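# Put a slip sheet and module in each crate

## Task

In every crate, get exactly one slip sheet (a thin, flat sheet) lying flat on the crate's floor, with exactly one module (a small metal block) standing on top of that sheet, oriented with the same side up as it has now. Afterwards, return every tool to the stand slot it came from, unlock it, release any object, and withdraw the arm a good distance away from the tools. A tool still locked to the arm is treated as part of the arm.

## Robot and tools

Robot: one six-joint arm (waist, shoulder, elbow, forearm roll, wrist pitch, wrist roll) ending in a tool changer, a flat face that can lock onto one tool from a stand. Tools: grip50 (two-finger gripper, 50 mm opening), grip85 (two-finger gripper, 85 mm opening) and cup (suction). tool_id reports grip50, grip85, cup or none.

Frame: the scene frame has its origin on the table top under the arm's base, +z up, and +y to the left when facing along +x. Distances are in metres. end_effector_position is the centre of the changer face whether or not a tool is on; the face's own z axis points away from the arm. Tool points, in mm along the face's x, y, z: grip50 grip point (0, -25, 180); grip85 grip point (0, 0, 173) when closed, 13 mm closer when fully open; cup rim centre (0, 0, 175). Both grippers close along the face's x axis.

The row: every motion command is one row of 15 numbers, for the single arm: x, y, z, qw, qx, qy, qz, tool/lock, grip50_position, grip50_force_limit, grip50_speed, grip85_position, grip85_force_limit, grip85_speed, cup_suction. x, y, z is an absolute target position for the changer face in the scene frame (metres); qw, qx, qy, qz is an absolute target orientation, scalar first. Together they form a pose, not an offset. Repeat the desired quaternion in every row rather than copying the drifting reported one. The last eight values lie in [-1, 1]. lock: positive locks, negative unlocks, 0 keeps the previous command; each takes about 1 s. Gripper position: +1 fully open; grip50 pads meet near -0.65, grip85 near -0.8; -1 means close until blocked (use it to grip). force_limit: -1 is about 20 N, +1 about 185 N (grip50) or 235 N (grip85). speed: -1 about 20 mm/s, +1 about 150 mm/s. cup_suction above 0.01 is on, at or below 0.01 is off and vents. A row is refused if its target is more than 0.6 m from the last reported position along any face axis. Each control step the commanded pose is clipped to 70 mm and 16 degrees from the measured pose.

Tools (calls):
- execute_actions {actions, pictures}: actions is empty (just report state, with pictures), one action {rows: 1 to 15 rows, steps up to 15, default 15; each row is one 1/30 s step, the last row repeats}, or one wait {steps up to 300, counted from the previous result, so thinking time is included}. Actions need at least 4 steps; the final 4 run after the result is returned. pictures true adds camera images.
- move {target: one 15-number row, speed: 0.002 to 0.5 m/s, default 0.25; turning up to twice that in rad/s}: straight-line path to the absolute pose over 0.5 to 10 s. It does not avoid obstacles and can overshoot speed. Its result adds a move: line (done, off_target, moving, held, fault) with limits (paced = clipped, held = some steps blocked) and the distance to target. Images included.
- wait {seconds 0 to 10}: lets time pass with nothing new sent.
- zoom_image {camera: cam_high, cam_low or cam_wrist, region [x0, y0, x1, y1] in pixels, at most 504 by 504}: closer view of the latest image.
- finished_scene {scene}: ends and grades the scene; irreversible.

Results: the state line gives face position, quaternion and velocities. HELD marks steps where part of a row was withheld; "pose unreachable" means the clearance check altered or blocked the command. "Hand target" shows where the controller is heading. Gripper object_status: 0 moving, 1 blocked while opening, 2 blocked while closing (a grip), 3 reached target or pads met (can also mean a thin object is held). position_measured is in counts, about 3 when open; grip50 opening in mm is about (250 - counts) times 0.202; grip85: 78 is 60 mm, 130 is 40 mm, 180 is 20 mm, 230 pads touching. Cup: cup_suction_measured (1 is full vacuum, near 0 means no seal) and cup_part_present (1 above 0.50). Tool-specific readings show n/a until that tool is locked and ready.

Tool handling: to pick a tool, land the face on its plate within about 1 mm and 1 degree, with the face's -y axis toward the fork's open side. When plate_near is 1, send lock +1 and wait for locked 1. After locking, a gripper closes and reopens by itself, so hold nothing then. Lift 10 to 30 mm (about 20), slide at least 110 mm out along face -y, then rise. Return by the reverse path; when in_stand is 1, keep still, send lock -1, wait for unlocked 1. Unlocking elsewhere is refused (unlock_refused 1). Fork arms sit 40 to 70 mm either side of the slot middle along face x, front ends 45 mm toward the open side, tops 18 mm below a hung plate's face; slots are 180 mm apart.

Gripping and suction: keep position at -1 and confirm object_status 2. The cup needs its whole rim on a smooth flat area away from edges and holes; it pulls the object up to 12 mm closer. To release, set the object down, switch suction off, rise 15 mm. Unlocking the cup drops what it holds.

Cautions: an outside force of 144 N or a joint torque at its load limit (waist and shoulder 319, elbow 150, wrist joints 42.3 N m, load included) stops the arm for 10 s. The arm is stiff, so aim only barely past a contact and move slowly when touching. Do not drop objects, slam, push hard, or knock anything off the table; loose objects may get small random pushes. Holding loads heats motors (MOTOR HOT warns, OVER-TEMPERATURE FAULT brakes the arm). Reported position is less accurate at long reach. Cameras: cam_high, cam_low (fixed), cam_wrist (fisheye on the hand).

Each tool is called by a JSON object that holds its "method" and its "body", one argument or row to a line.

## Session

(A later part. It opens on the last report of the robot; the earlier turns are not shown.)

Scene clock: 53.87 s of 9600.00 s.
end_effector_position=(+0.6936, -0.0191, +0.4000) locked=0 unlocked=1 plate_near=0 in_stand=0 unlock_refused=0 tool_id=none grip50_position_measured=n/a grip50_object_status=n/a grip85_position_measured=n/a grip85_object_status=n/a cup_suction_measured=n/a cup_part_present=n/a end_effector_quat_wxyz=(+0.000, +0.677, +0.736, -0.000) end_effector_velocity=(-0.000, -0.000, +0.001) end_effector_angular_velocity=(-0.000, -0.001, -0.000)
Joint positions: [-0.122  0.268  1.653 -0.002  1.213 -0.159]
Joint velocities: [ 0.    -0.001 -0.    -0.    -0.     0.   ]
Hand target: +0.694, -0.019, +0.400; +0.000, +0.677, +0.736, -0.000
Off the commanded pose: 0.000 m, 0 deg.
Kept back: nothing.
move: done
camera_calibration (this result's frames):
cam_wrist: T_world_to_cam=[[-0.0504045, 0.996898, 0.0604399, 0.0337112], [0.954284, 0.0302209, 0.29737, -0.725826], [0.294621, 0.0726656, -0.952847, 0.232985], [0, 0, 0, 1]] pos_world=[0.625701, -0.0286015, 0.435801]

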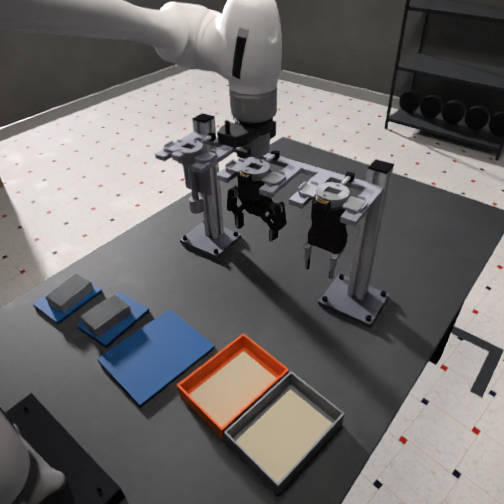

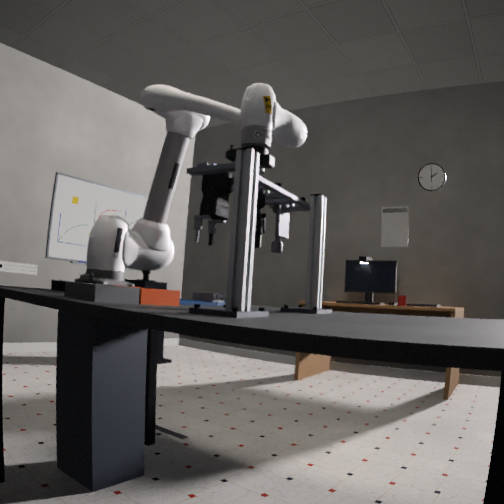

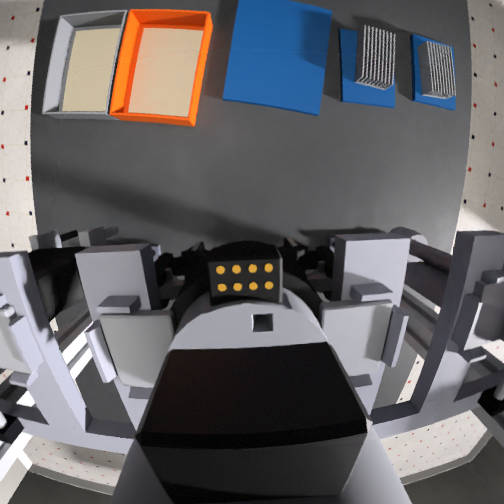

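{"method": "move", "body": {
  "target": [0.6940, -0.0193, 0.3665, 0, 0.67688, 0.7361, 0, 0, 1, 0, 0, 1, -0.3, -0.3, -1],
  "speed": 0.05
}}

{"method": "execute_actions", "body": {
  "actions": [
    {"rows": [[0.6940, -0.0193, 0.3661, 0, 0.67688, 0.7361, 0, 0, 1, 0, 0, 1, -0.3, -0.3, -1], [0.6940, -0.0193, 0.3657, 0, 0.67688, 0.7361, 0, 0, 1, 0, 0, 1, -0.3, -0.3, -1], [0.6940, -0.0193, 0.3653, 0, 0.67688, 0.7361, 0, 0, 1, 0, 0, 1, -0.3, -0.3, -1], [0.6940, -0.0193, 0.3649, 0, 0.67688, 0.7361, 0, 0, 1, 0, 0, 1, -0.3, -0.3, -1], [0.6940, -0.0193, 0.3645, 0, 0.67688, 0.7361, 0, 0, 1, 0, 0, 1, -0.3, -0.3, -1], [0.6940, -0.0193, 0.3642, 0, 0.67688, 0.7361, 0, 0, 1, 0, 0, 1, -0.3, -0.3, -1], [0.6940, -0.0193, 0.3640, 0, 0.67688, 0.7361, 0, 0, 1, 0, 0, 1, -0.3, -0.3, -1], [0.6940, -0.0193, 0.3638, 0, 0.67688, 0.7361, 0, 0, 1, 0, 0, 1, -0.3, -0.3, -1]], "steps": 15}
  ]
}}

Scene clock: 55.17 s of 9600.00 s.
end_effector_position=(+0.6941, -0.0193, +0.3665) locked=0 unlocked=1 plate_near=0 in_stand=1 unlock_refused=0 tool_id=none grip50_position_measured=n/a grip50_object_status=n/a grip85_position_measured=n/a grip85_object_status=n/a cup_suction_measured=n/a cup_part_present=n/a end_effector_quat_wxyz=(+0.000, +0.677, +0.736, -0.000) end_effector_velocity=(-0.000, -0.000, +0.001) end_effector_angular_velocity=(-0.002, -0.001, +0.003)
Joint positions: [-0.122  0.29   1.69  -0.002  1.156 -0.159]
Joint velocities: [ 0.    -0.001 -0.    -0.002  0.    -0.002]
Hand target: +0.694, -0.019, +0.366; +0.000, +0.677, +0.736, -0.000
Off the commanded pose: 0.000 m, 0 deg.
Kept back: nothing.
move: done
camera_calibration (this result's frames):
cam_wrist: T_world_to_cam=[[-0.0503156, 0.996873, 0.060924, 0.0357139], [0.954391, 0.0300172, 0.297048, -0.716326], [0.294291, 0.0730914, -0.952917, 0.201159], [0, 0, 0, 1]] pos_world=[0.626252, -0.0288032, 0.402296]

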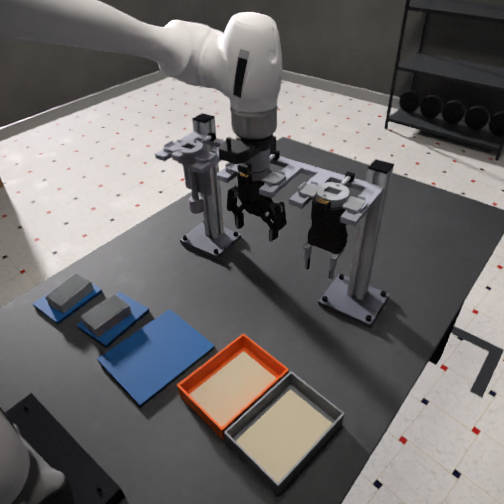

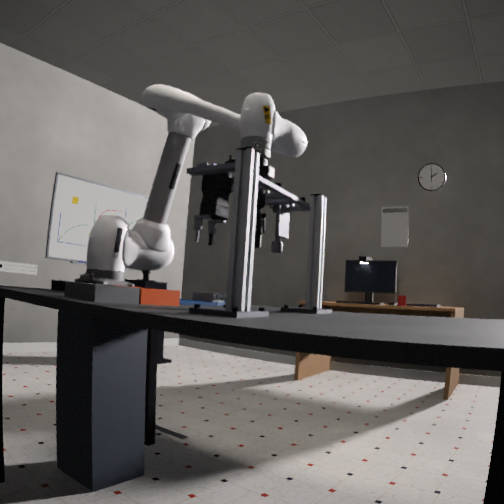

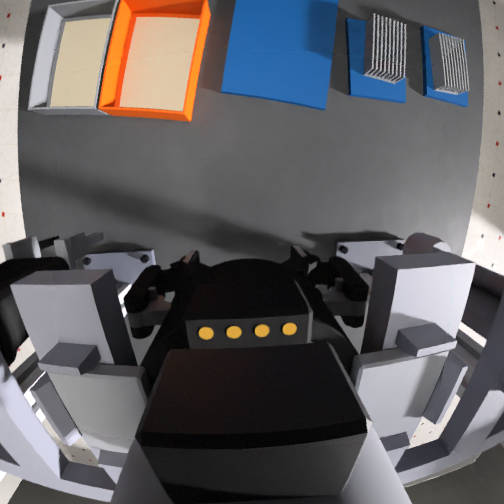

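Scene clock: 55.53 s of 9600.00 s.
end_effector_position=(+0.6940, -0.0193, +0.3638) locked=0 unlocked=1 plate_near=0 in_stand=1 unlock_refused=0 tool_id=none grip50_position_measured=n/a grip50_object_status=n/a grip85_position_measured=n/a grip85_object_status=n/a cup_suction_measured=n/a cup_part_present=n/a end_effector_quat_wxyz=(+0.000, +0.677, +0.736, +0.000) end_effector_velocity=(-0.000, +0.001, +0.000) end_effector_angular_velocity=(+0.001, -0.001, +0.000)
Joint positions: [-0.122  0.292  1.693 -0.002  1.151 -0.159]
Joint velocities: [ 0.001 -0.     0.     0.001 -0.001 -0.   ]
Steps of this call (steps 1 to 11: the first 11 steps of this action). Readings (end_effector_position | what the end effector reports):
1: (+0.6941, -0.0193, +0.3664) | locked=0 unlocked=1 plate_near=0 in_stand=1 unlock_refused=0 tool_id=none grip50_position_measured=n/a grip50_object_status=n/a grip85_position_measured=n/a grip85_object_status=n/a cup_suction_measured=n/a cup_part_present=n/a
2: (+0.6940, -0.0193, +0.3662) | locked=0 unlocked=1 plate_near=0 in_stand=1 unlock_refused=0 tool_id=none grip50_position_measured=n/a grip50_object_status=n/a grip85_position_measured=n/a grip85_object_status=n/a cup_suction_measured=n/a cup_part_present=n/a
4: (+0.6940, -0.0193, +0.3653) | locked=0 unlocked=1 plate_near=0 in_stand=1 unlock_refused=0 tool_id=none grip50_position_measured=n/a grip50_object_status=n/a grip85_position_measured=n/a grip85_object_status=n/a cup_suction_measured=n/a cup_part_present=n/a
8: (+0.6940, -0.0193, +0.3640) | locked=0 unlocked=1 plate_near=0 in_stand=1 unlock_refused=0 tool_id=none grip50_position_measured=n/a grip50_object_status=n/a grip85_position_measured=n/a grip85_object_status=n/a cup_suction_measured=n/a cup_part_present=n/a
11: the state above

{"method": "execute_actions", "body": {
  "actions": [
    {"rows": [[0.6940, -0.0193, 0.3636, 0, 0.67688, 0.7361, 0, 0, 1, 0, 0, 1, -0.3, -0.3, -1], [0.6940, -0.0193, 0.3634, 0, 0.67688, 0.7361, 0, 0, 1, 0, 0, 1, -0.3, -0.3, -1]], "steps": 10}
  ]
}}

Scene clock: 55.87 s of 9600.00 s.
end_effector_position=(+0.6940, -0.0193, +0.3634) locked=0 unlocked=1 plate_near=1 in_stand=1 unlock_refused=0 tool_id=none grip50_position_measured=n/a grip50_object_status=n/a grip85_position_measured=n/a grip85_object_status=n/a cup_suction_measured=n/a cup_part_present=n/a end_effector_quat_wxyz=(-0.000, +0.677, +0.736, -0.000) end_effector_velocity=(-0.000, -0.000, -0.000) end_effector_angular_velocity=(+0.001, +0.000, -0.002)
Joint positions: [-0.122  0.292  1.693 -0.002  1.15  -0.159]
Joint velocities: [-0.001  0.     0.     0.001  0.     0.001]
Off your previous action's commanded pose: 0.000 m, 0 deg at its last step (step 4 of this call).
Steps of this call (steps 1 to 4: the last 4 steps of your previous action; steps 5 to 10: the first 6 steps of this action). Readings (end_effector_position | what the end effector reports):
5: (+0.6940, -0.0193, +0.3638) | locked=0 unlocked=1 plate_near=0 in_stand=1 unlock_refused=0 tool_id=none grip50_position_measured=n/a grip50_object_status=n/a grip85_position_measured=n/a grip85_object_status=n/a cup_suction_measured=n/a cup_part_present=n/a
6: (+0.6940, -0.0193, +0.3636) | locked=0 unlocked=1 plate_near=1 in_stand=1 unlock_refused=0 tool_id=none grip50_position_measured=n/a grip50_object_status=n/a grip85_position_measured=n/a grip85_object_status=n/a cup_suction_measured=n/a cup_part_present=n/a
8: (+0.6940, -0.0193, +0.3634) | locked=0 unlocked=1 plate_near=1 in_stand=1 unlock_refused=0 tool_id=none grip50_position_measured=n/a grip50_object_status=n/a grip85_position_measured=n/a grip85_object_status=n/a cup_suction_measured=n/a cup_part_present=n/a
10: the state above

{"method": "execute_actions", "body": {
  "actions": [
    {"rows": [[0.6940, -0.0193, 0.3634, 0, 0.67688, 0.7361, 0, 1, 1, 0, 0, 1, -0.3, -0.3, -1]], "steps": 15}
  ]
}}

{"method": "execute_actions", "body": {
  "actions": [
    {"steps": 22}
  ]
}}

Scene clock: 56.37 s of 9600.00 s.
end_effector_position=(+0.6940, -0.0193, +0.3634) locked=0 unlocked=0 plate_near=1 in_stand=1 unlock_refused=0 tool_id=none grip50_position_measured=n/a grip50_object_status=n/a grip85_position_measured=n/a grip85_object_status=n/a cup_suction_measured=n/a cup_part_present=n/a end_effector_quat_wxyz=(-0.000, +0.677, +0.736, +0.000) end_effector_velocity=(+0.000, +0.000, -0.000) end_effector_angular_velocity=(-0.000, +0.001, -0.001)
Joint positions: [-0.122  0.292  1.693 -0.002  1.15  -0.159]
Joint velocities: [ 0.     0.001 -0.    -0.     0.001  0.001]
Off your previous action's commanded pose: 0.000 m, 0 deg at its last step (step 4 of this call).
Steps of this call (steps 1 to 4: the last 4 steps of your previous action; steps 5 to 15: the first 11 steps of this action). Readings (end_effector_position | what the end effector reports):
5: (+0.6940, -0.0193, +0.3634) | locked=0 unlocked=0 plate_near=1 in_stand=1 unlock_refused=0 tool_id=none grip50_position_measured=n/a grip50_object_status=n/a grip85_position_measured=n/a grip85_object_status=n/a cup_suction_measured=n/a cup_part_present=n/a
6: (+0.6940, -0.0193, +0.3634) | locked=0 unlocked=0 plate_near=1 in_stand=1 unlock_refused=0 tool_id=none grip50_position_measured=n/a grip50_object_status=n/a grip85_position_measured=n/a grip85_object_status=n/a cup_suction_measured=n/a cup_part_present=n/a
8: (+0.6940, -0.0193, +0.3634) | locked=0 unlocked=0 plate_near=1 in_stand=1 unlock_refused=0 tool_id=none grip50_position_measured=n/a grip50_object_status=n/a grip85_position_measured=n/a grip85_object_status=n/a cup_suction_measured=n/a cup_part_present=n/a
12: (+0.6940, -0.0193, +0.3634) | locked=0 unlocked=0 plate_near=1 in_stand=1 unlock_refused=0 tool_id=none grip50_position_measured=n/a grip50_object_status=n/a grip85_position_measured=n/a grip85_object_status=n/a cup_suction_measured=n/a cup_part_present=n/a
15: the state above

Scene clock: 57.10 s of 9600.00 s.
end_effector_position=(+0.6940, -0.0193, +0.3633) locked=1 unlocked=0 plate_near=1 in_stand=1 unlock_refused=0 tool_id=grip85 grip50_position_measured=n/a grip50_object_status=n/a grip85_position_measured=n/a grip85_object_status=n/a cup_suction_measured=n/a cup_part_present=n/a end_effector_quat_wxyz=(-0.000, +0.677, +0.736, -0.000) end_effector_velocity=(+0.000, +0.000, +0.000) end_effector_angular_velocity=(+0.000, +0.000, +0.000)
Joint positions: [-0.122  0.292  1.693 -0.002  1.15  -0.159]
Joint velocities: [-0.     0.    -0.001  0.     0.    -0.   ]
Hand target: +0.694, -0.019, +0.363; -0.000, +0.677, +0.736, -0.000
Off the commanded pose: 0.000 m, 0 deg.
Kept back: nothing.
Steps of this call (steps 1 to 4: the last 4 steps of your previous action; steps 5 to 22: nothing new was sent). Readings (end_effector_position | what the end effector reports):
1: (+0.6940, -0.0193, +0.3634) | locked=0 unlocked=0 plate_near=1 in_stand=1 unlock_refused=0 tool_id=none grip50_position_measured=n/a grip50_object_status=n/a grip85_position_measured=n/a grip85_object_status=n/a cup_suction_measured=n/a cup_part_present=n/a
2: (+0.6940, -0.0193, +0.3634) | locked=0 unlocked=0 plate_near=1 in_stand=1 unlock_refused=0 tool_id=none grip50_position_measured=n/a grip50_object_status=n/a grip85_position_measured=n/a grip85_object_status=n/a cup_suction_measured=n/a cup_part_present=n/a
4: (+0.6940, -0.0193, +0.3634) | locked=0 unlocked=0 plate_near=1 in_stand=1 unlock_refused=0 tool_id=none grip50_position_measured=n/a grip50_object_status=n/a grip85_position_measured=n/a grip85_object_status=n/a cup_suction_measured=n/a cup_part_present=n/a
8: (+0.6940, -0.0193, +0.3633) | locked=0 unlocked=0 plate_near=1 in_stand=1 unlock_refused=0 tool_id=none grip50_position_measured=n/a grip50_object_status=n/a grip85_position_measured=n/a grip85_object_status=n/a cup_suction_measured=n/a cup_part_present=n/a
22: the state above

{"method": "move", "body": {
  "target": [0.6940, -0.0193, 0.3834, 0, 0.67688, 0.7361, 0, 0, 1, 0, 0, 1, -0.3, -0.3, -1],
  "speed": 0.05
}}

{"method": "move", "body": {
  "target": [0.5694, -0.0298, 0.3834, 0, 0.67688, 0.7361, 0, 0, 1, 0, 0, 1, -0.3, -0.3, -1],
  "speed": 0.15
}}

{"method": "move", "body": {
  "target": [0.3679, 0.3349, 0.25, 0, 0.66262, 0.74896, 0, 0, 1, 0, 0, 1, -0.3, -0.3, -1],
  "speed": 0.35
}}

{"method": "zoom_image", "body": {
  "camera": "cam_wrist",
  "region": [150, 140, 350, 310]
}}

Scene clock: 58.90 s of 9600.00 s.
end_effector_position=(+0.6939, -0.0193, +0.3834) locked=1 unlocked=0 plate_near=1 in_stand=0 unlock_refused=0 tool_id=grip85 grip50_position_measured=n/a grip50_object_status=n/a grip85_position_measured=n/a grip85_object_status=n/a cup_suction_measured=n/a cup_part_present=n/a end_effector_quat_wxyz=(+0.000, +0.677, +0.736, +0.000) end_effector_velocity=(+0.000, -0.001, -0.001) end_effector_angular_velocity=(-0.001, +0.002, +0.001)
Joint positions: [-0.122  0.279  1.671 -0.002  1.185 -0.16 ]
Joint velocities: [-0.     0.001 -0.    -0.001  0.    -0.001]
Hand target: +0.694, -0.019, +0.383; -0.000, +0.677, +0.736, +0.000
Off the commanded pose: 0.000 m, 0 deg.
Kept back: nothing.
move: done
camera_calibration (this result's frames):
cam_wrist: T_world_to_cam=[[-0.050399, 0.996869, 0.0609307, 0.0347422], [0.954388, 0.0300952, 0.297047, -0.721188], [0.294283, 0.0731224, -0.952917, 0.217346], [0, 0, 0, 1]] pos_world=[0.626083, -0.028822, 0.419223]

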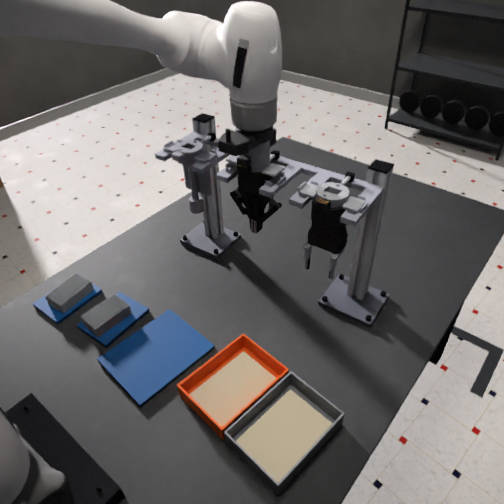

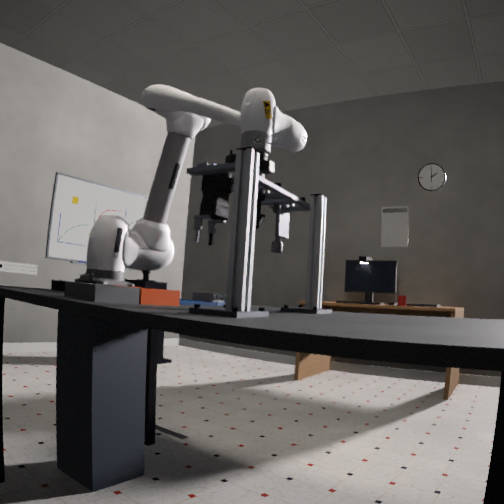

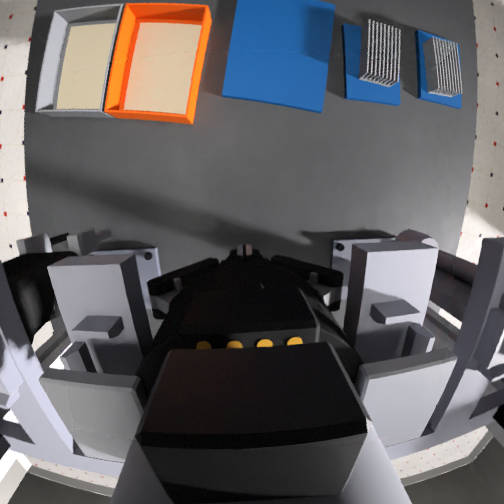

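Scene clock: 60.03 s of 9600.00 s.
end_effector_position=(+0.5695, -0.0298, +0.3832) locked=1 unlocked=0 plate_near=1 in_stand=0 unlock_refused=0 tool_id=grip85 grip50_position_measured=n/a grip50_object_status=n/a grip85_position_measured=n/a grip85_object_status=n/a cup_suction_measured=n/a cup_part_present=n/a end_effector_quat_wxyz=(+0.000, +0.677, +0.736, -0.000) end_effector_velocity=(-0.000, +0.000, +0.000) end_effector_angular_velocity=(+0.001, -0.000, +0.000)
Joint positions: [-0.157  0.091  1.903 -0.002  1.141 -0.195]
Joint velocities: [ 0.    -0.001  0.001  0.001 -0.    -0.001]
Hand target: +0.569, -0.030, +0.383; +0.000, +0.677, +0.736, -0.000
Off the commanded pose: 0.000 m, 0 deg.
Kept back: nothing.
move: done
camera_calibration (this result's frames):
cam_wrist: T_world_to_cam=[[-0.0503704, 0.99688, 0.0607646, 0.0389474], [0.954374, 0.0301135, 0.297092, -0.602045], [0.294335, 0.0729568, -0.952913, 0.254494], [0, 0, 0, 1]] pos_world=[0.501631, -0.0392633, 0.419007]

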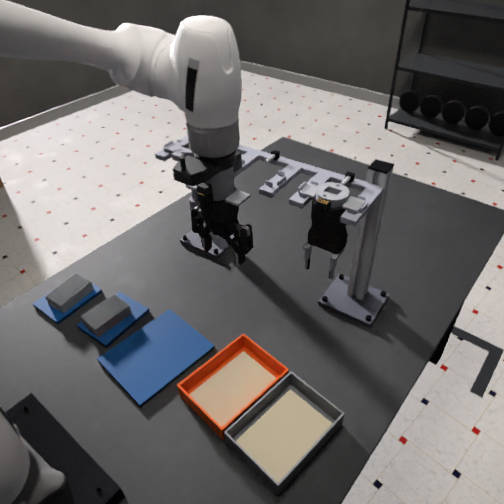

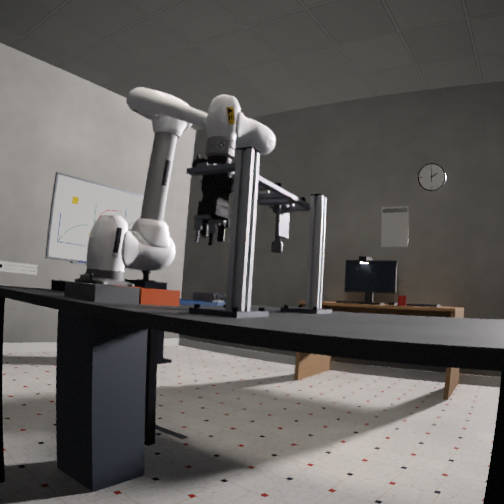

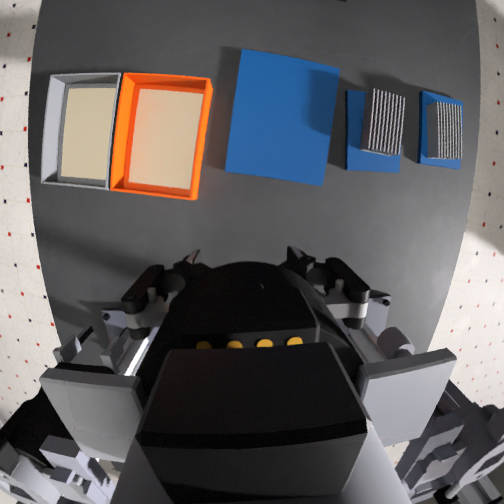

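Scene clock: 61.70 s of 9600.00 s.
end_effector_position=(+0.3682, +0.3353, +0.2498) locked=1 unlocked=0 plate_near=1 in_stand=0 unlock_refused=0 tool_id=grip85 grip50_position_measured=n/a grip50_object_status=n/a grip85_position_measured=3 grip85_object_status=3 cup_suction_measured=n/a cup_part_present=n/a end_effector_quat_wxyz=(-0.001, +0.663, +0.749, +0.000) end_effector_velocity=(+0.000, +0.000, +0.000) end_effector_angular_velocity=(+0.000, -0.000, -0.000)
Joint positions: [ 0.627  0.114  2.164 -0.005  0.86   0.555]
Joint velocities: [-0.     0.    -0.001 -0.    -0.     0.   ]
Hand target: +0.368, +0.335, +0.250; -0.001, +0.663, +0.749, +0.000
Off the commanded pose: 0.001 m, 0 deg.
Kept back: nothing.
move: done
camera_calibration (this result's frames):
cam_wrist: T_world_to_cam=[[-0.088245, 0.994161, 0.0621039, -0.312474], [0.95289, 0.0660892, 0.296028, -0.392548], [0.290195, 0.0853012, -0.953158, 0.157426], [0, 0, 0, 1]] pos_world=[0.300797, 0.323164, 0.285663]

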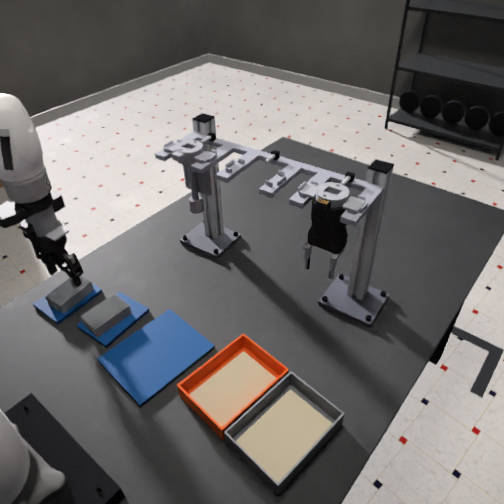

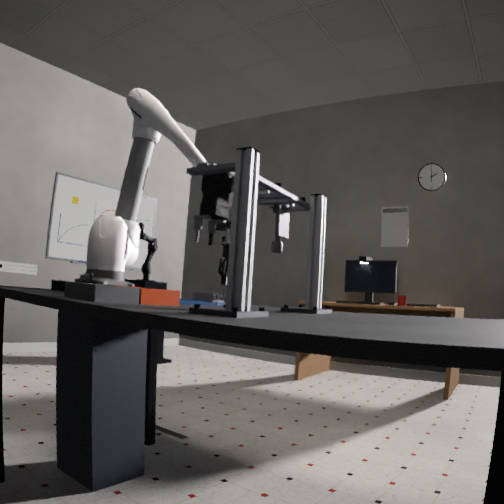

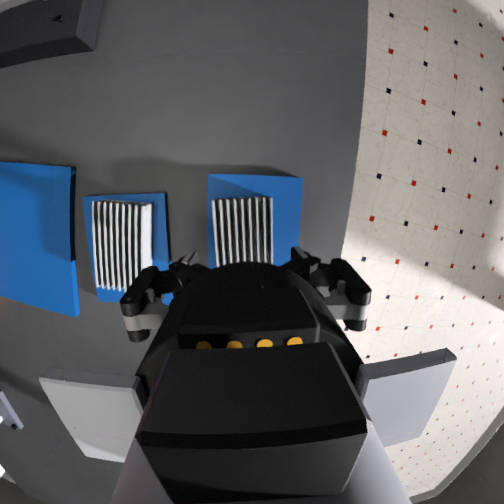

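Region (150, 140, 350, 310) of cam_wrist's 504x504 image, scaled by 2.520, with more detail than that image has; it fills the top 428 rows of this view, and the rest is white.

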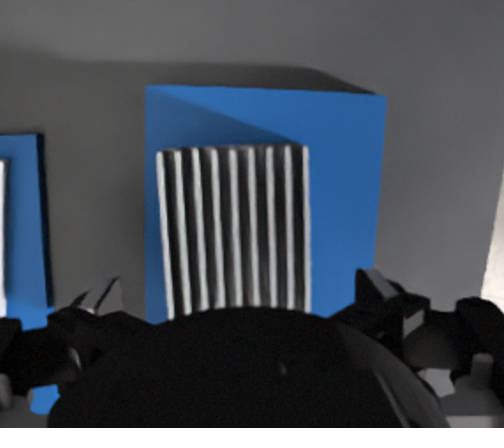

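{"method": "move", "body": {
  "target": [0.3645, 0.3340, 0.199, 0, 0.66262, 0.74896, 0, 0, 1, 0, 0, 1, -0.3, -0.3, -1],
  "speed": 0.08
}}

{"method": "move", "body": {
  "target": [0.3645, 0.3340, 0.199, 0, 0.66262, 0.74896, 0, 0, 1, 0, 0, -1, -0.3, -0.3, -1],
  "speed": 0.08
}}

Scene clock: 63.10 s of 9600.00 s.
end_effector_position=(+0.3646, +0.3341, +0.1990) locked=1 unlocked=0 plate_near=1 in_stand=0 unlock_refused=0 tool_id=grip85 grip50_position_measured=n/a grip50_object_status=n/a grip85_position_measured=3 grip85_object_status=3 cup_suction_measured=n/a cup_part_present=n/a end_effector_quat_wxyz=(+0.000, +0.663, +0.749, +0.000) end_effector_velocity=(-0.000, +0.000, +0.000) end_effector_angular_velocity=(+0.001, -0.000, +0.001)
Joint positions: [ 0.63   0.179  2.211 -0.008  0.748  0.56 ]
Joint velocities: [ 0.001 -0.001  0.     0.001 -0.    -0.001]
Hand target: +0.365, +0.334, +0.199; +0.000, +0.663, +0.749, -0.000
Off the commanded pose: 0.000 m, 0 deg.
Kept back: nothing.
move: done
camera_calibration (this result's frames):
cam_wrist: T_world_to_cam=[[-0.0885464, 0.99421, 0.0608803, -0.308109], [0.952507, 0.0666372, 0.297135, -0.374286], [0.291358, 0.0842992, -0.952893, 0.109969], [0, 0, 0, 1]] pos_world=[0.297187, 0.321996, 0.23476]

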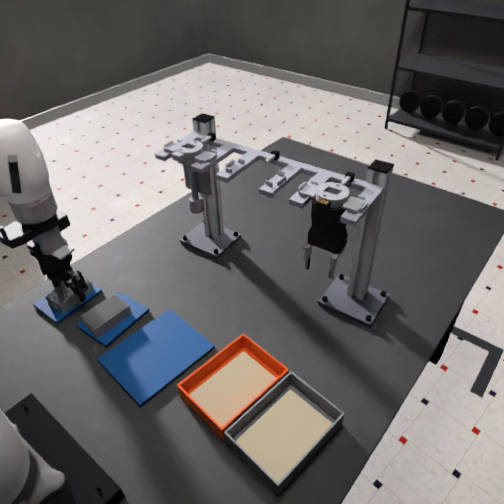

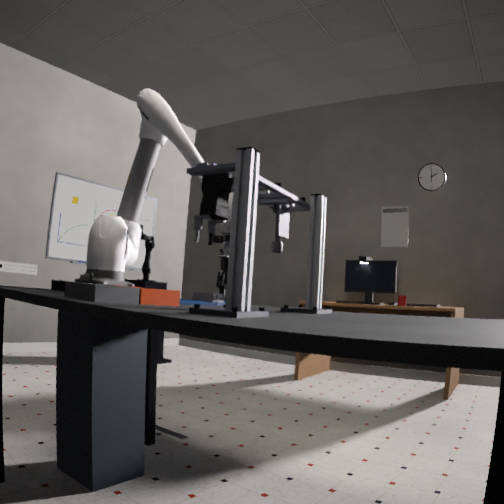

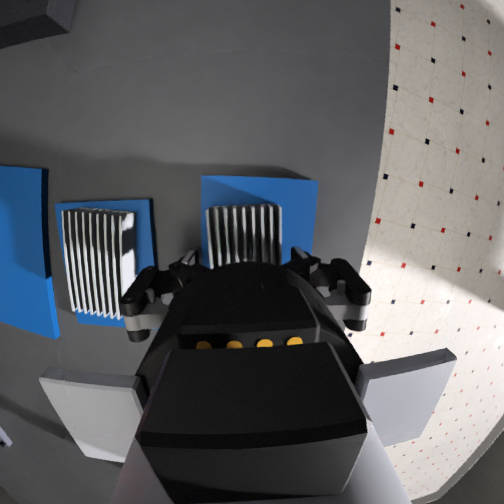

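Scene clock: 63.83 s of 9600.00 s.
end_effector_position=(+0.3645, +0.3340, +0.1990) locked=1 unlocked=0 plate_near=1 in_stand=0 unlock_refused=0 tool_id=grip85 grip50_position_measured=n/a grip50_object_status=n/a grip85_position_measured=80 grip85_object_status=2 cup_suction_measured=n/a cup_part_present=n/a end_effector_quat_wxyz=(-0.000, +0.663, +0.749, -0.000) end_effector_velocity=(+0.000, -0.000, -0.000) end_effector_angular_velocity=(-0.000, +0.001, -0.000)
Joint positions: [ 0.63   0.179  2.211 -0.008  0.748  0.56 ]
Joint velocities: [-0.     0.001 -0.     0.    -0.    -0.001]
Hand target: +0.364, +0.334, +0.199; +0.000, +0.663, +0.749, +0.000
Off the commanded pose: 0.000 m, 0 deg.
Kept back: nothing.
move: done
camera_calibration (this result's frames):
cam_wrist: T_world_to_cam=[[-0.0886181, 0.994202, 0.06091, -0.308025], [0.952542, 0.0667085, 0.297009, -0.37418], [0.291224, 0.0843397, -0.95293, 0.11007], [0, 0, 0, 1]] pos_world=[0.29707, 0.321917, 0.234786]

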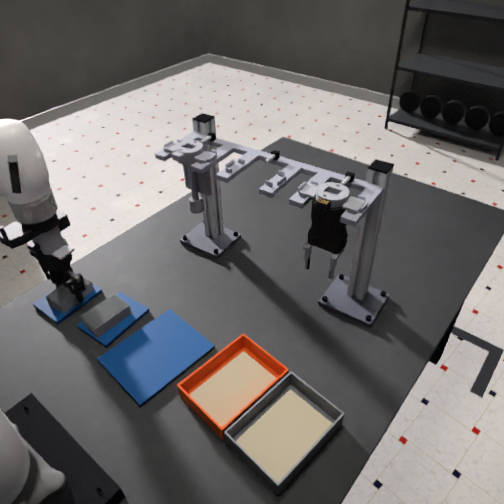

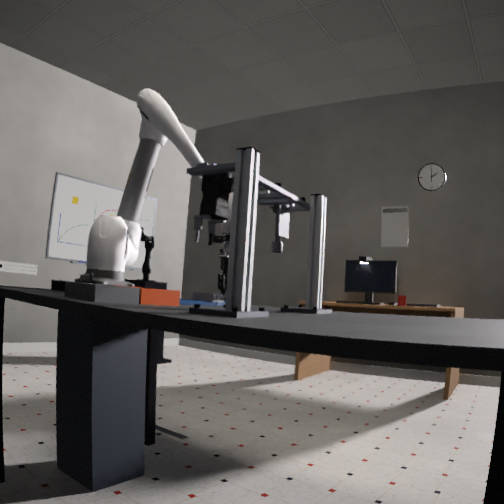

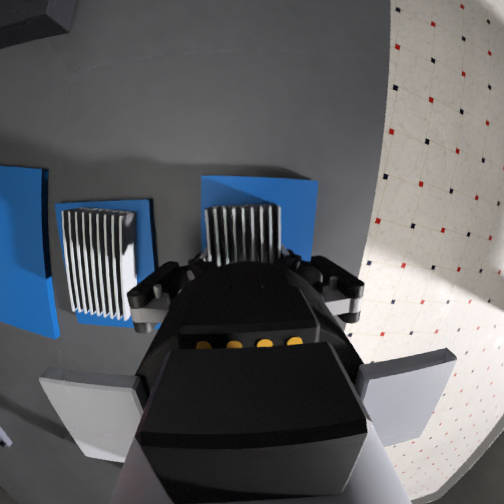

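{"method": "execute_actions", "body": {
  "actions": []
}}

Scene clock: 64.20 s of 9600.00 s.
end_effector_position=(+0.3645, +0.3340, +0.1990) locked=1 unlocked=0 plate_near=1 in_stand=0 unlock_refused=0 tool_id=grip85 grip50_position_measured=n/a grip50_object_status=n/a grip85_position_measured=80 grip85_object_status=2 cup_suction_measured=n/a cup_part_present=n/a end_effector_quat_wxyz=(+0.000, +0.663, +0.749, +0.000) end_effector_velocity=(+0.000, +0.000, -0.001) end_effector_angular_velocity=(-0.001, +0.001, +0.001)
Joint positions: [ 0.63   0.179  2.211 -0.008  0.748  0.56 ]
Joint velocities: [ 0.     0.002 -0.     0.    -0.    -0.001]
Hand target: +0.364, +0.334, +0.199; +0.000, +0.663, +0.749, +0.000
Off the commanded pose: 0.000 m, 0 deg.
Kept back: nothing.
Steps of this call (steps 1 to 11: nothing new was sent). Readings (end_effector_position | what the end effector reports):
1: (+0.3645, +0.3340, +0.1990) | locked=1 unlocked=0 plate_near=1 in_stand=0 unlock_refused=0 tool_id=grip85 grip50_position_measured=n/a grip50_object_status=n/a grip85_position_measured=80 grip85_object_status=2 cup_suction_measured=n/a cup_part_present=n/a
2: (+0.3645, +0.3340, +0.1990) | locked=1 unlocked=0 plate_near=1 in_stand=0 unlock_refused=0 tool_id=grip85 grip50_position_measured=n/a grip50_object_status=n/a grip85_position_measured=80 grip85_object_status=2 cup_suction_measured=n/a cup_part_present=n/a
4: (+0.3645, +0.3340, +0.1990) | locked=1 unlocked=0 plate_near=1 in_stand=0 unlock_refused=0 tool_id=grip85 grip50_position_measured=n/a grip50_object_status=n/a grip85_position_measured=80 grip85_object_status=2 cup_suction_measured=n/a cup_part_present=n/a
8: (+0.3645, +0.3340, +0.1990) | locked=1 unlocked=0 plate_near=1 in_stand=0 unlock_refused=0 tool_id=grip85 grip50_position_measured=n/a grip50_object_status=n/a grip85_position_measured=80 grip85_object_status=2 cup_suction_measured=n/a cup_part_present=n/a
11: the state above
camera_calibration (this result's frames):
cam_wrist: T_world_to_cam=[[-0.0886438, 0.994197, 0.0609396, -0.308022], [0.95253, 0.0667213, 0.297043, -0.374193], [0.291253, 0.0843779, -0.952918, 0.110067], [0, 0, 0, 1]] pos_world=[0.297069, 0.321914, 0.234806]

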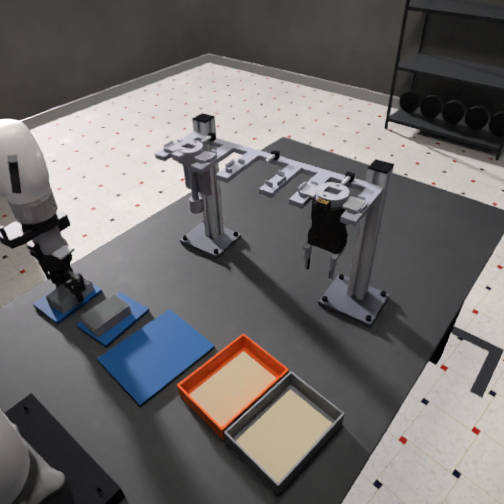

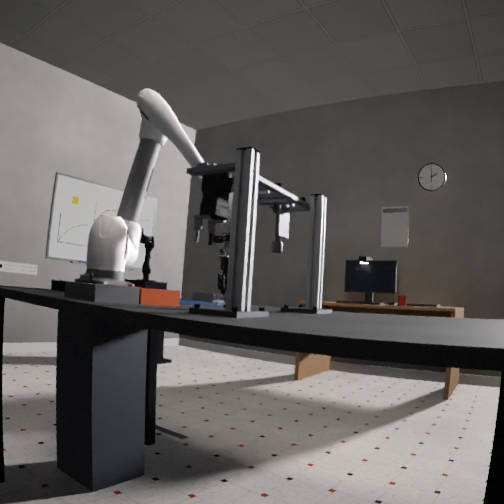

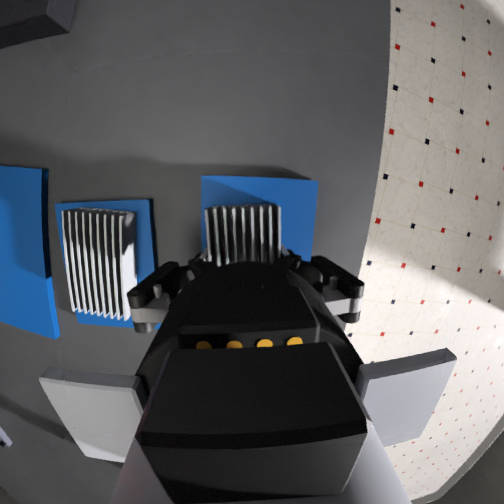

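{"method": "move", "body": {
  "target": [0.3645, 0.3340, 0.255, 0, 0.66262, 0.74896, 0, 0, 1, 0, 0, -1, -0.3, -0.3, -1],
  "speed": 0.1
}}

Scene clock: 65.27 s of 9600.00 s.
end_effector_position=(+0.3643, +0.3339, +0.2550) locked=1 unlocked=0 plate_near=1 in_stand=0 unlock_refused=0 tool_id=grip85 grip50_position_measured=n/a grip50_object_status=n/a grip85_position_measured=80 grip85_object_status=2 cup_suction_measured=n/a cup_part_present=n/a end_effector_quat_wxyz=(-0.000, +0.663, +0.749, -0.000) end_effector_velocity=(+0.000, +0.000, +0.001) end_effector_angular_velocity=(+0.001, -0.002, -0.003)
Joint positions: [ 0.631  0.102  2.166 -0.007  0.87   0.559]
Joint velocities: [-0.    -0.001 -0.001 -0.    -0.     0.003]
Hand target: +0.364, +0.334, +0.255; -0.000, +0.663, +0.749, +0.000
Off the commanded pose: 0.000 m, 0 deg.
Kept back: nothing.
move: done
camera_calibration (this result's frames):
cam_wrist: T_world_to_cam=[[-0.0887277, 0.994185, 0.0610154, -0.311346], [0.952569, 0.0667921, 0.296902, -0.390678], [0.2911, 0.0844649, -0.952957, 0.163553], [0, 0, 0, 1]] pos_world=[0.296912, 0.321815, 0.290849]

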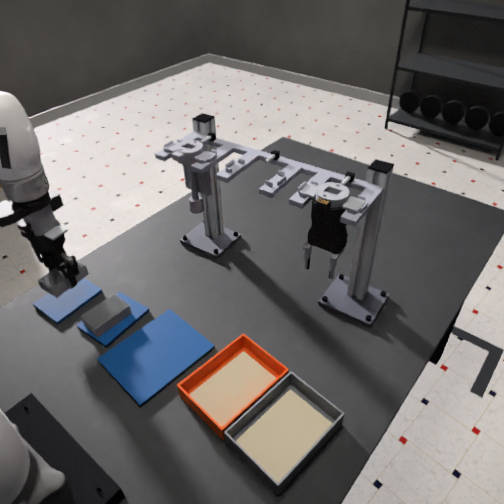

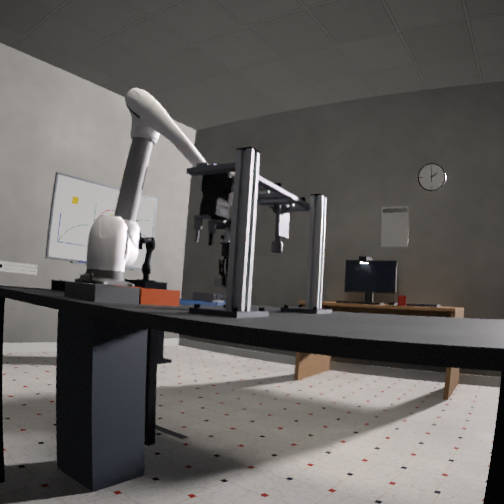

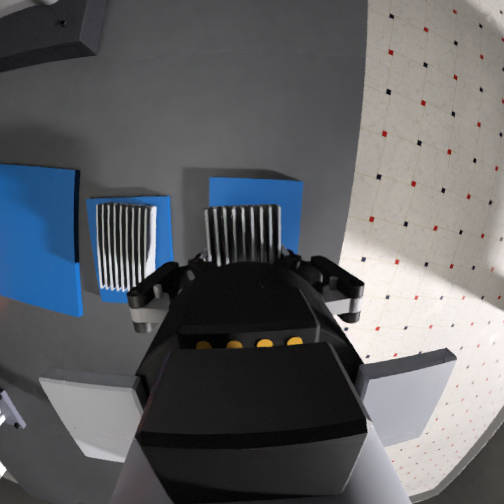

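{"method": "move", "body": {
  "target": [0.4287, -0.1708, 0.26, 0, 0.74431, 0.66783, 0, 0, 1, 0, 0, -1, -0.3, -0.3, -1],
  "speed": 0.25
}}

Scene clock: 67.93 s of 9600.00 s.
end_effector_position=(+0.4287, -0.1714, +0.2600) locked=1 unlocked=0 plate_near=1 in_stand=0 unlock_refused=0 tool_id=grip85 grip50_position_measured=n/a grip50_object_status=n/a grip85_position_measured=80 grip85_object_status=2 cup_suction_measured=n/a cup_part_present=n/a end_effector_quat_wxyz=(+0.001, +0.744, +0.668, -0.000) end_effector_velocity=(+0.000, -0.000, +0.000) end_effector_angular_velocity=(-0.001, -0.001, +0.001)
Joint positions: [-0.501  0.042  2.218 -0.     0.873 -0.347]
Joint velocities: [ 0.    -0.    -0.001 -0.001 -0.    -0.001]
Hand target: +0.429, -0.171, +0.260; +0.001, +0.744, +0.668, -0.000
Off the commanded pose: 0.001 m, 0 deg.
Kept back: nothing.
move: done
camera_calibration (this result's frames):
cam_wrist: T_world_to_cam=[[0.140659, 0.988289, 0.0591522, 0.0975654], [0.942226, -0.15197, 0.29852, -0.453155], [0.304014, 0.0137452, -0.952569, 0.174454], [0, 0, 0, 1]] pos_world=[0.360215, -0.167687, 0.295685]

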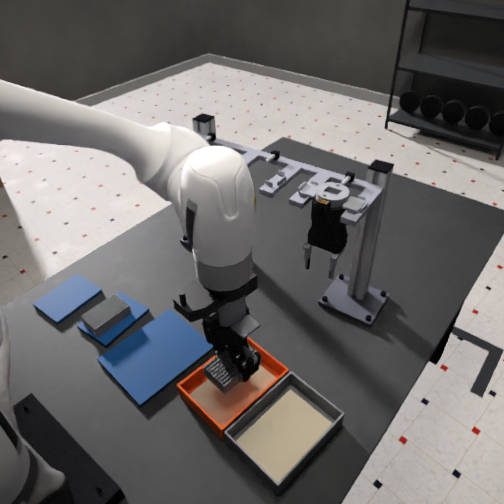

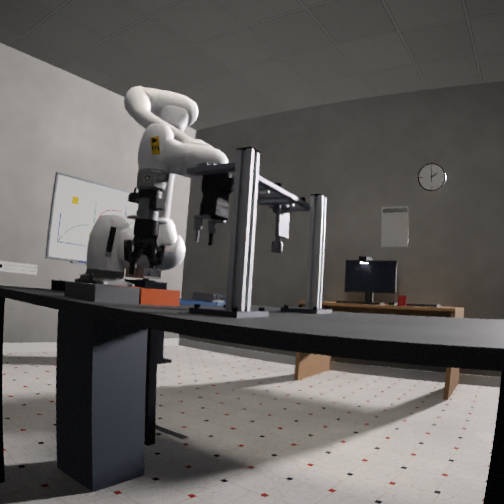

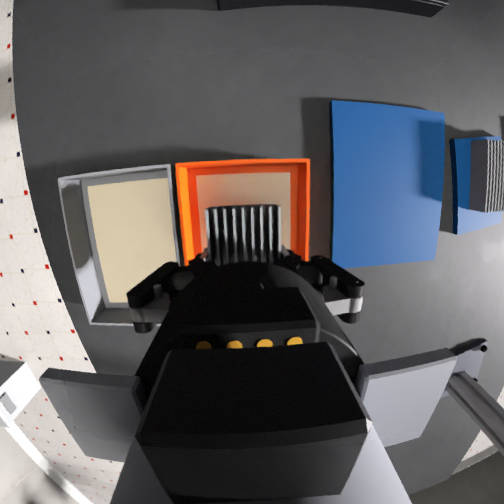

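{"method": "move", "body": {
  "target": [0.4287, -0.1708, 0.203, 0, 0.74431, 0.66783, 0, 0, 1, 0, 0, -1, -0.3, -0.3, -1],
  "speed": 0.08
}}

Scene clock: 69.17 s of 9600.00 s.
end_effector_position=(+0.4288, -0.1709, +0.2030) locked=1 unlocked=0 plate_near=1 in_stand=0 unlock_refused=0 tool_id=grip85 grip50_position_measured=n/a grip50_object_status=n/a grip85_position_measured=80 grip85_object_status=2 cup_suction_measured=n/a cup_part_present=n/a end_effector_quat_wxyz=(+0.000, +0.744, +0.668, -0.000) end_effector_velocity=(-0.000, +0.000, +0.000) end_effector_angular_velocity=(+0.001, +0.000, +0.002)
Joint positions: [-0.501  0.123  2.266  0.001  0.745 -0.347]
Joint velocities: [ 0.    -0.001  0.     0.001  0.001 -0.003]
Hand target: +0.429, -0.171, +0.203; +0.000, +0.744, +0.668, -0.000
Off the commanded pose: 0.000 m, 0 deg.
Kept back: nothing.
move: done
camera_calibration (this result's frames):
cam_wrist: T_world_to_cam=[[0.140872, 0.988157, 0.0608309, 0.0999695], [0.942576, -0.152661, 0.297059, -0.436185], [0.302828, 0.0154904, -0.952919, 0.12096], [0, 0, 0, 1]] pos_world=[0.360425, -0.167248, 0.238757]

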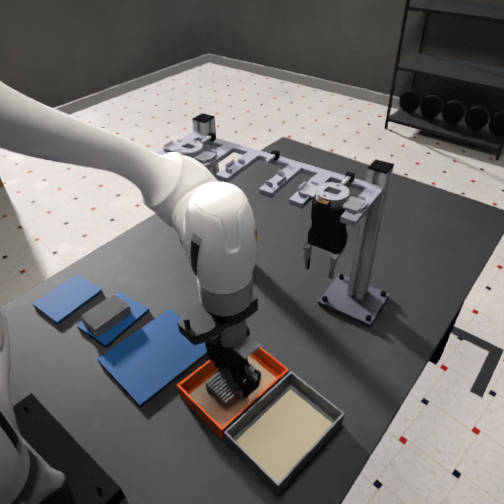

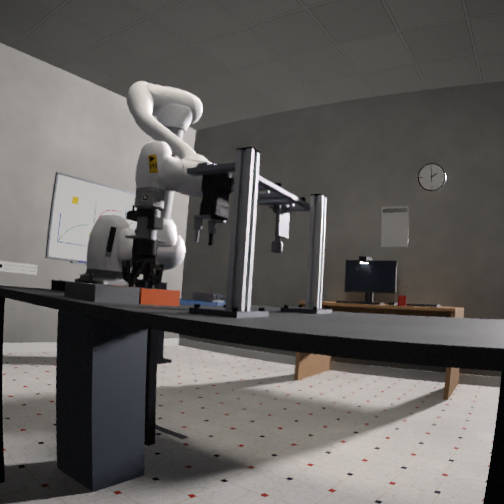

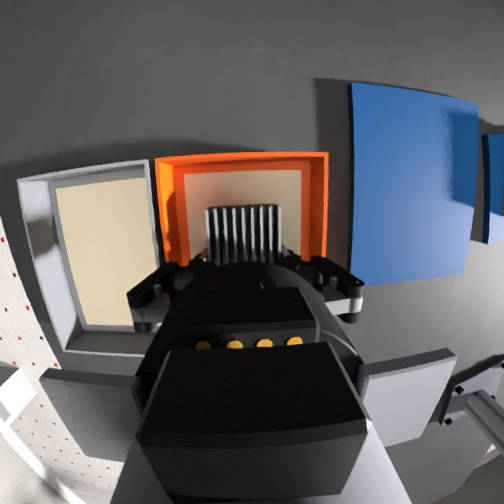

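{"method": "move", "body": {
  "target": [0.4287, -0.1708, 0.1962, 0, 0.74431, 0.66783, 0, 0, 1, 0, 0, -1, -0.3, -0.3, -1],
  "speed": 0.012
}}

Scene clock: 70.17 s of 9600.00 s.
end_effector_position=(+0.4287, -0.1708, +0.1962) locked=1 unlocked=0 plate_near=1 in_stand=0 unlock_refused=0 tool_id=grip85 grip50_position_measured=n/a grip50_object_status=n/a grip85_position_measured=80 grip85_object_status=2 cup_suction_measured=n/a cup_part_present=n/a end_effector_quat_wxyz=(+0.000, +0.744, +0.668, -0.000) end_effector_velocity=(+0.000, +0.000, +0.000) end_effector_angular_velocity=(-0.001, -0.000, +0.000)
Joint positions: [-0.501  0.133  2.272  0.001  0.73  -0.348]
Joint velocities: [ 0.    -0.    -0.    -0.001 -0.     0.001]
Hand target: +0.429, -0.171, +0.196; +0.000, +0.744, +0.668, -0.000
Off the commanded pose: 0.000 m, 0 deg.
Kept back: nothing.
move: done
camera_calibration (this result's frames):
cam_wrist: T_world_to_cam=[[0.140756, 0.988168, 0.0609215, 0.100357], [0.942595, -0.152578, 0.297043, -0.434043], [0.302823, 0.0156136, -0.952919, 0.11458], [0, 0, 0, 1]] pos_world=[0.360304, -0.167184, 0.232001]

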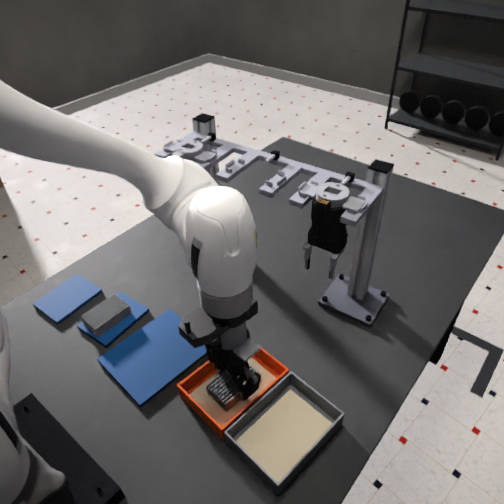

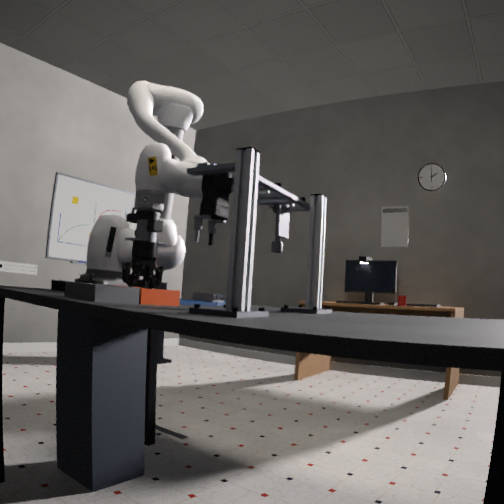

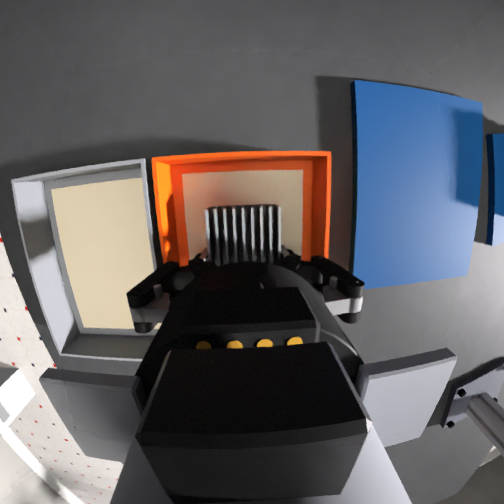

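{"method": "move", "body": {
  "target": [0.4287, -0.1708, 0.1962, 0, 0.74431, 0.66783, 0, 0, 1, 0, 0, 0.65, -0.3, -0.3, -1],
  "speed": 0.012
}}

Scene clock: 71.10 s of 9600.00 s.
end_effector_position=(+0.4287, -0.1708, +0.1962) locked=1 unlocked=0 plate_near=1 in_stand=0 unlock_refused=0 tool_id=grip85 grip50_position_measured=n/a grip50_object_status=n/a grip85_position_measured=48 grip85_object_status=3 cup_suction_measured=n/a cup_part_present=n/a end_effector_quat_wxyz=(-0.000, +0.744, +0.668, -0.000) end_effector_velocity=(+0.000, +0.000, -0.001) end_effector_angular_velocity=(+0.002, +0.002, -0.000)
Joint positions: [-0.501  0.133  2.272  0.001  0.73  -0.348]
Joint velocities: [-0.     0.002  0.     0.001  0.    -0.001]
Hand target: +0.429, -0.171, +0.196; +0.000, +0.744, +0.668, +0.000
Off the commanded pose: 0.000 m, 0 deg.
Kept back: nothing.
move: done
camera_calibration (this result's frames):
cam_wrist: T_world_to_cam=[[0.140741, 0.988169, 0.0609412, 0.100353], [0.942602, -0.152569, 0.297025, -0.434024], [0.302808, 0.0156399, -0.952923, 0.114584], [0, 0, 0, 1]] pos_world=[0.360292, -0.167176, 0.23199]

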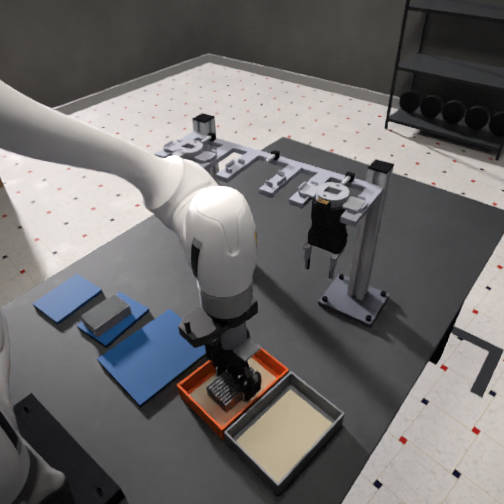

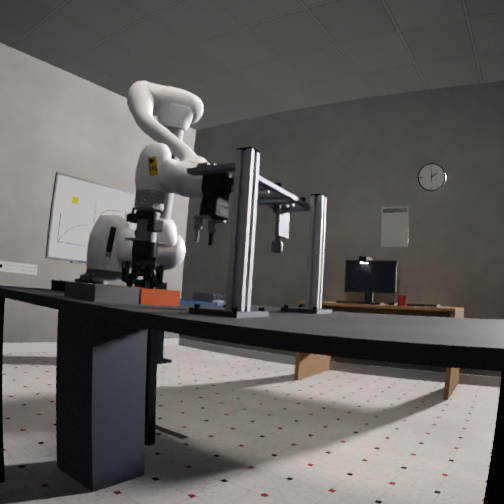

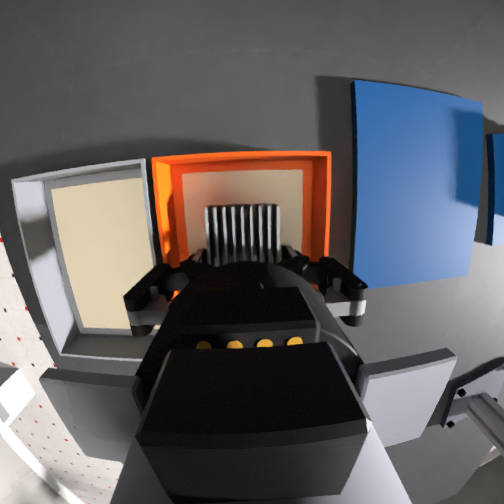

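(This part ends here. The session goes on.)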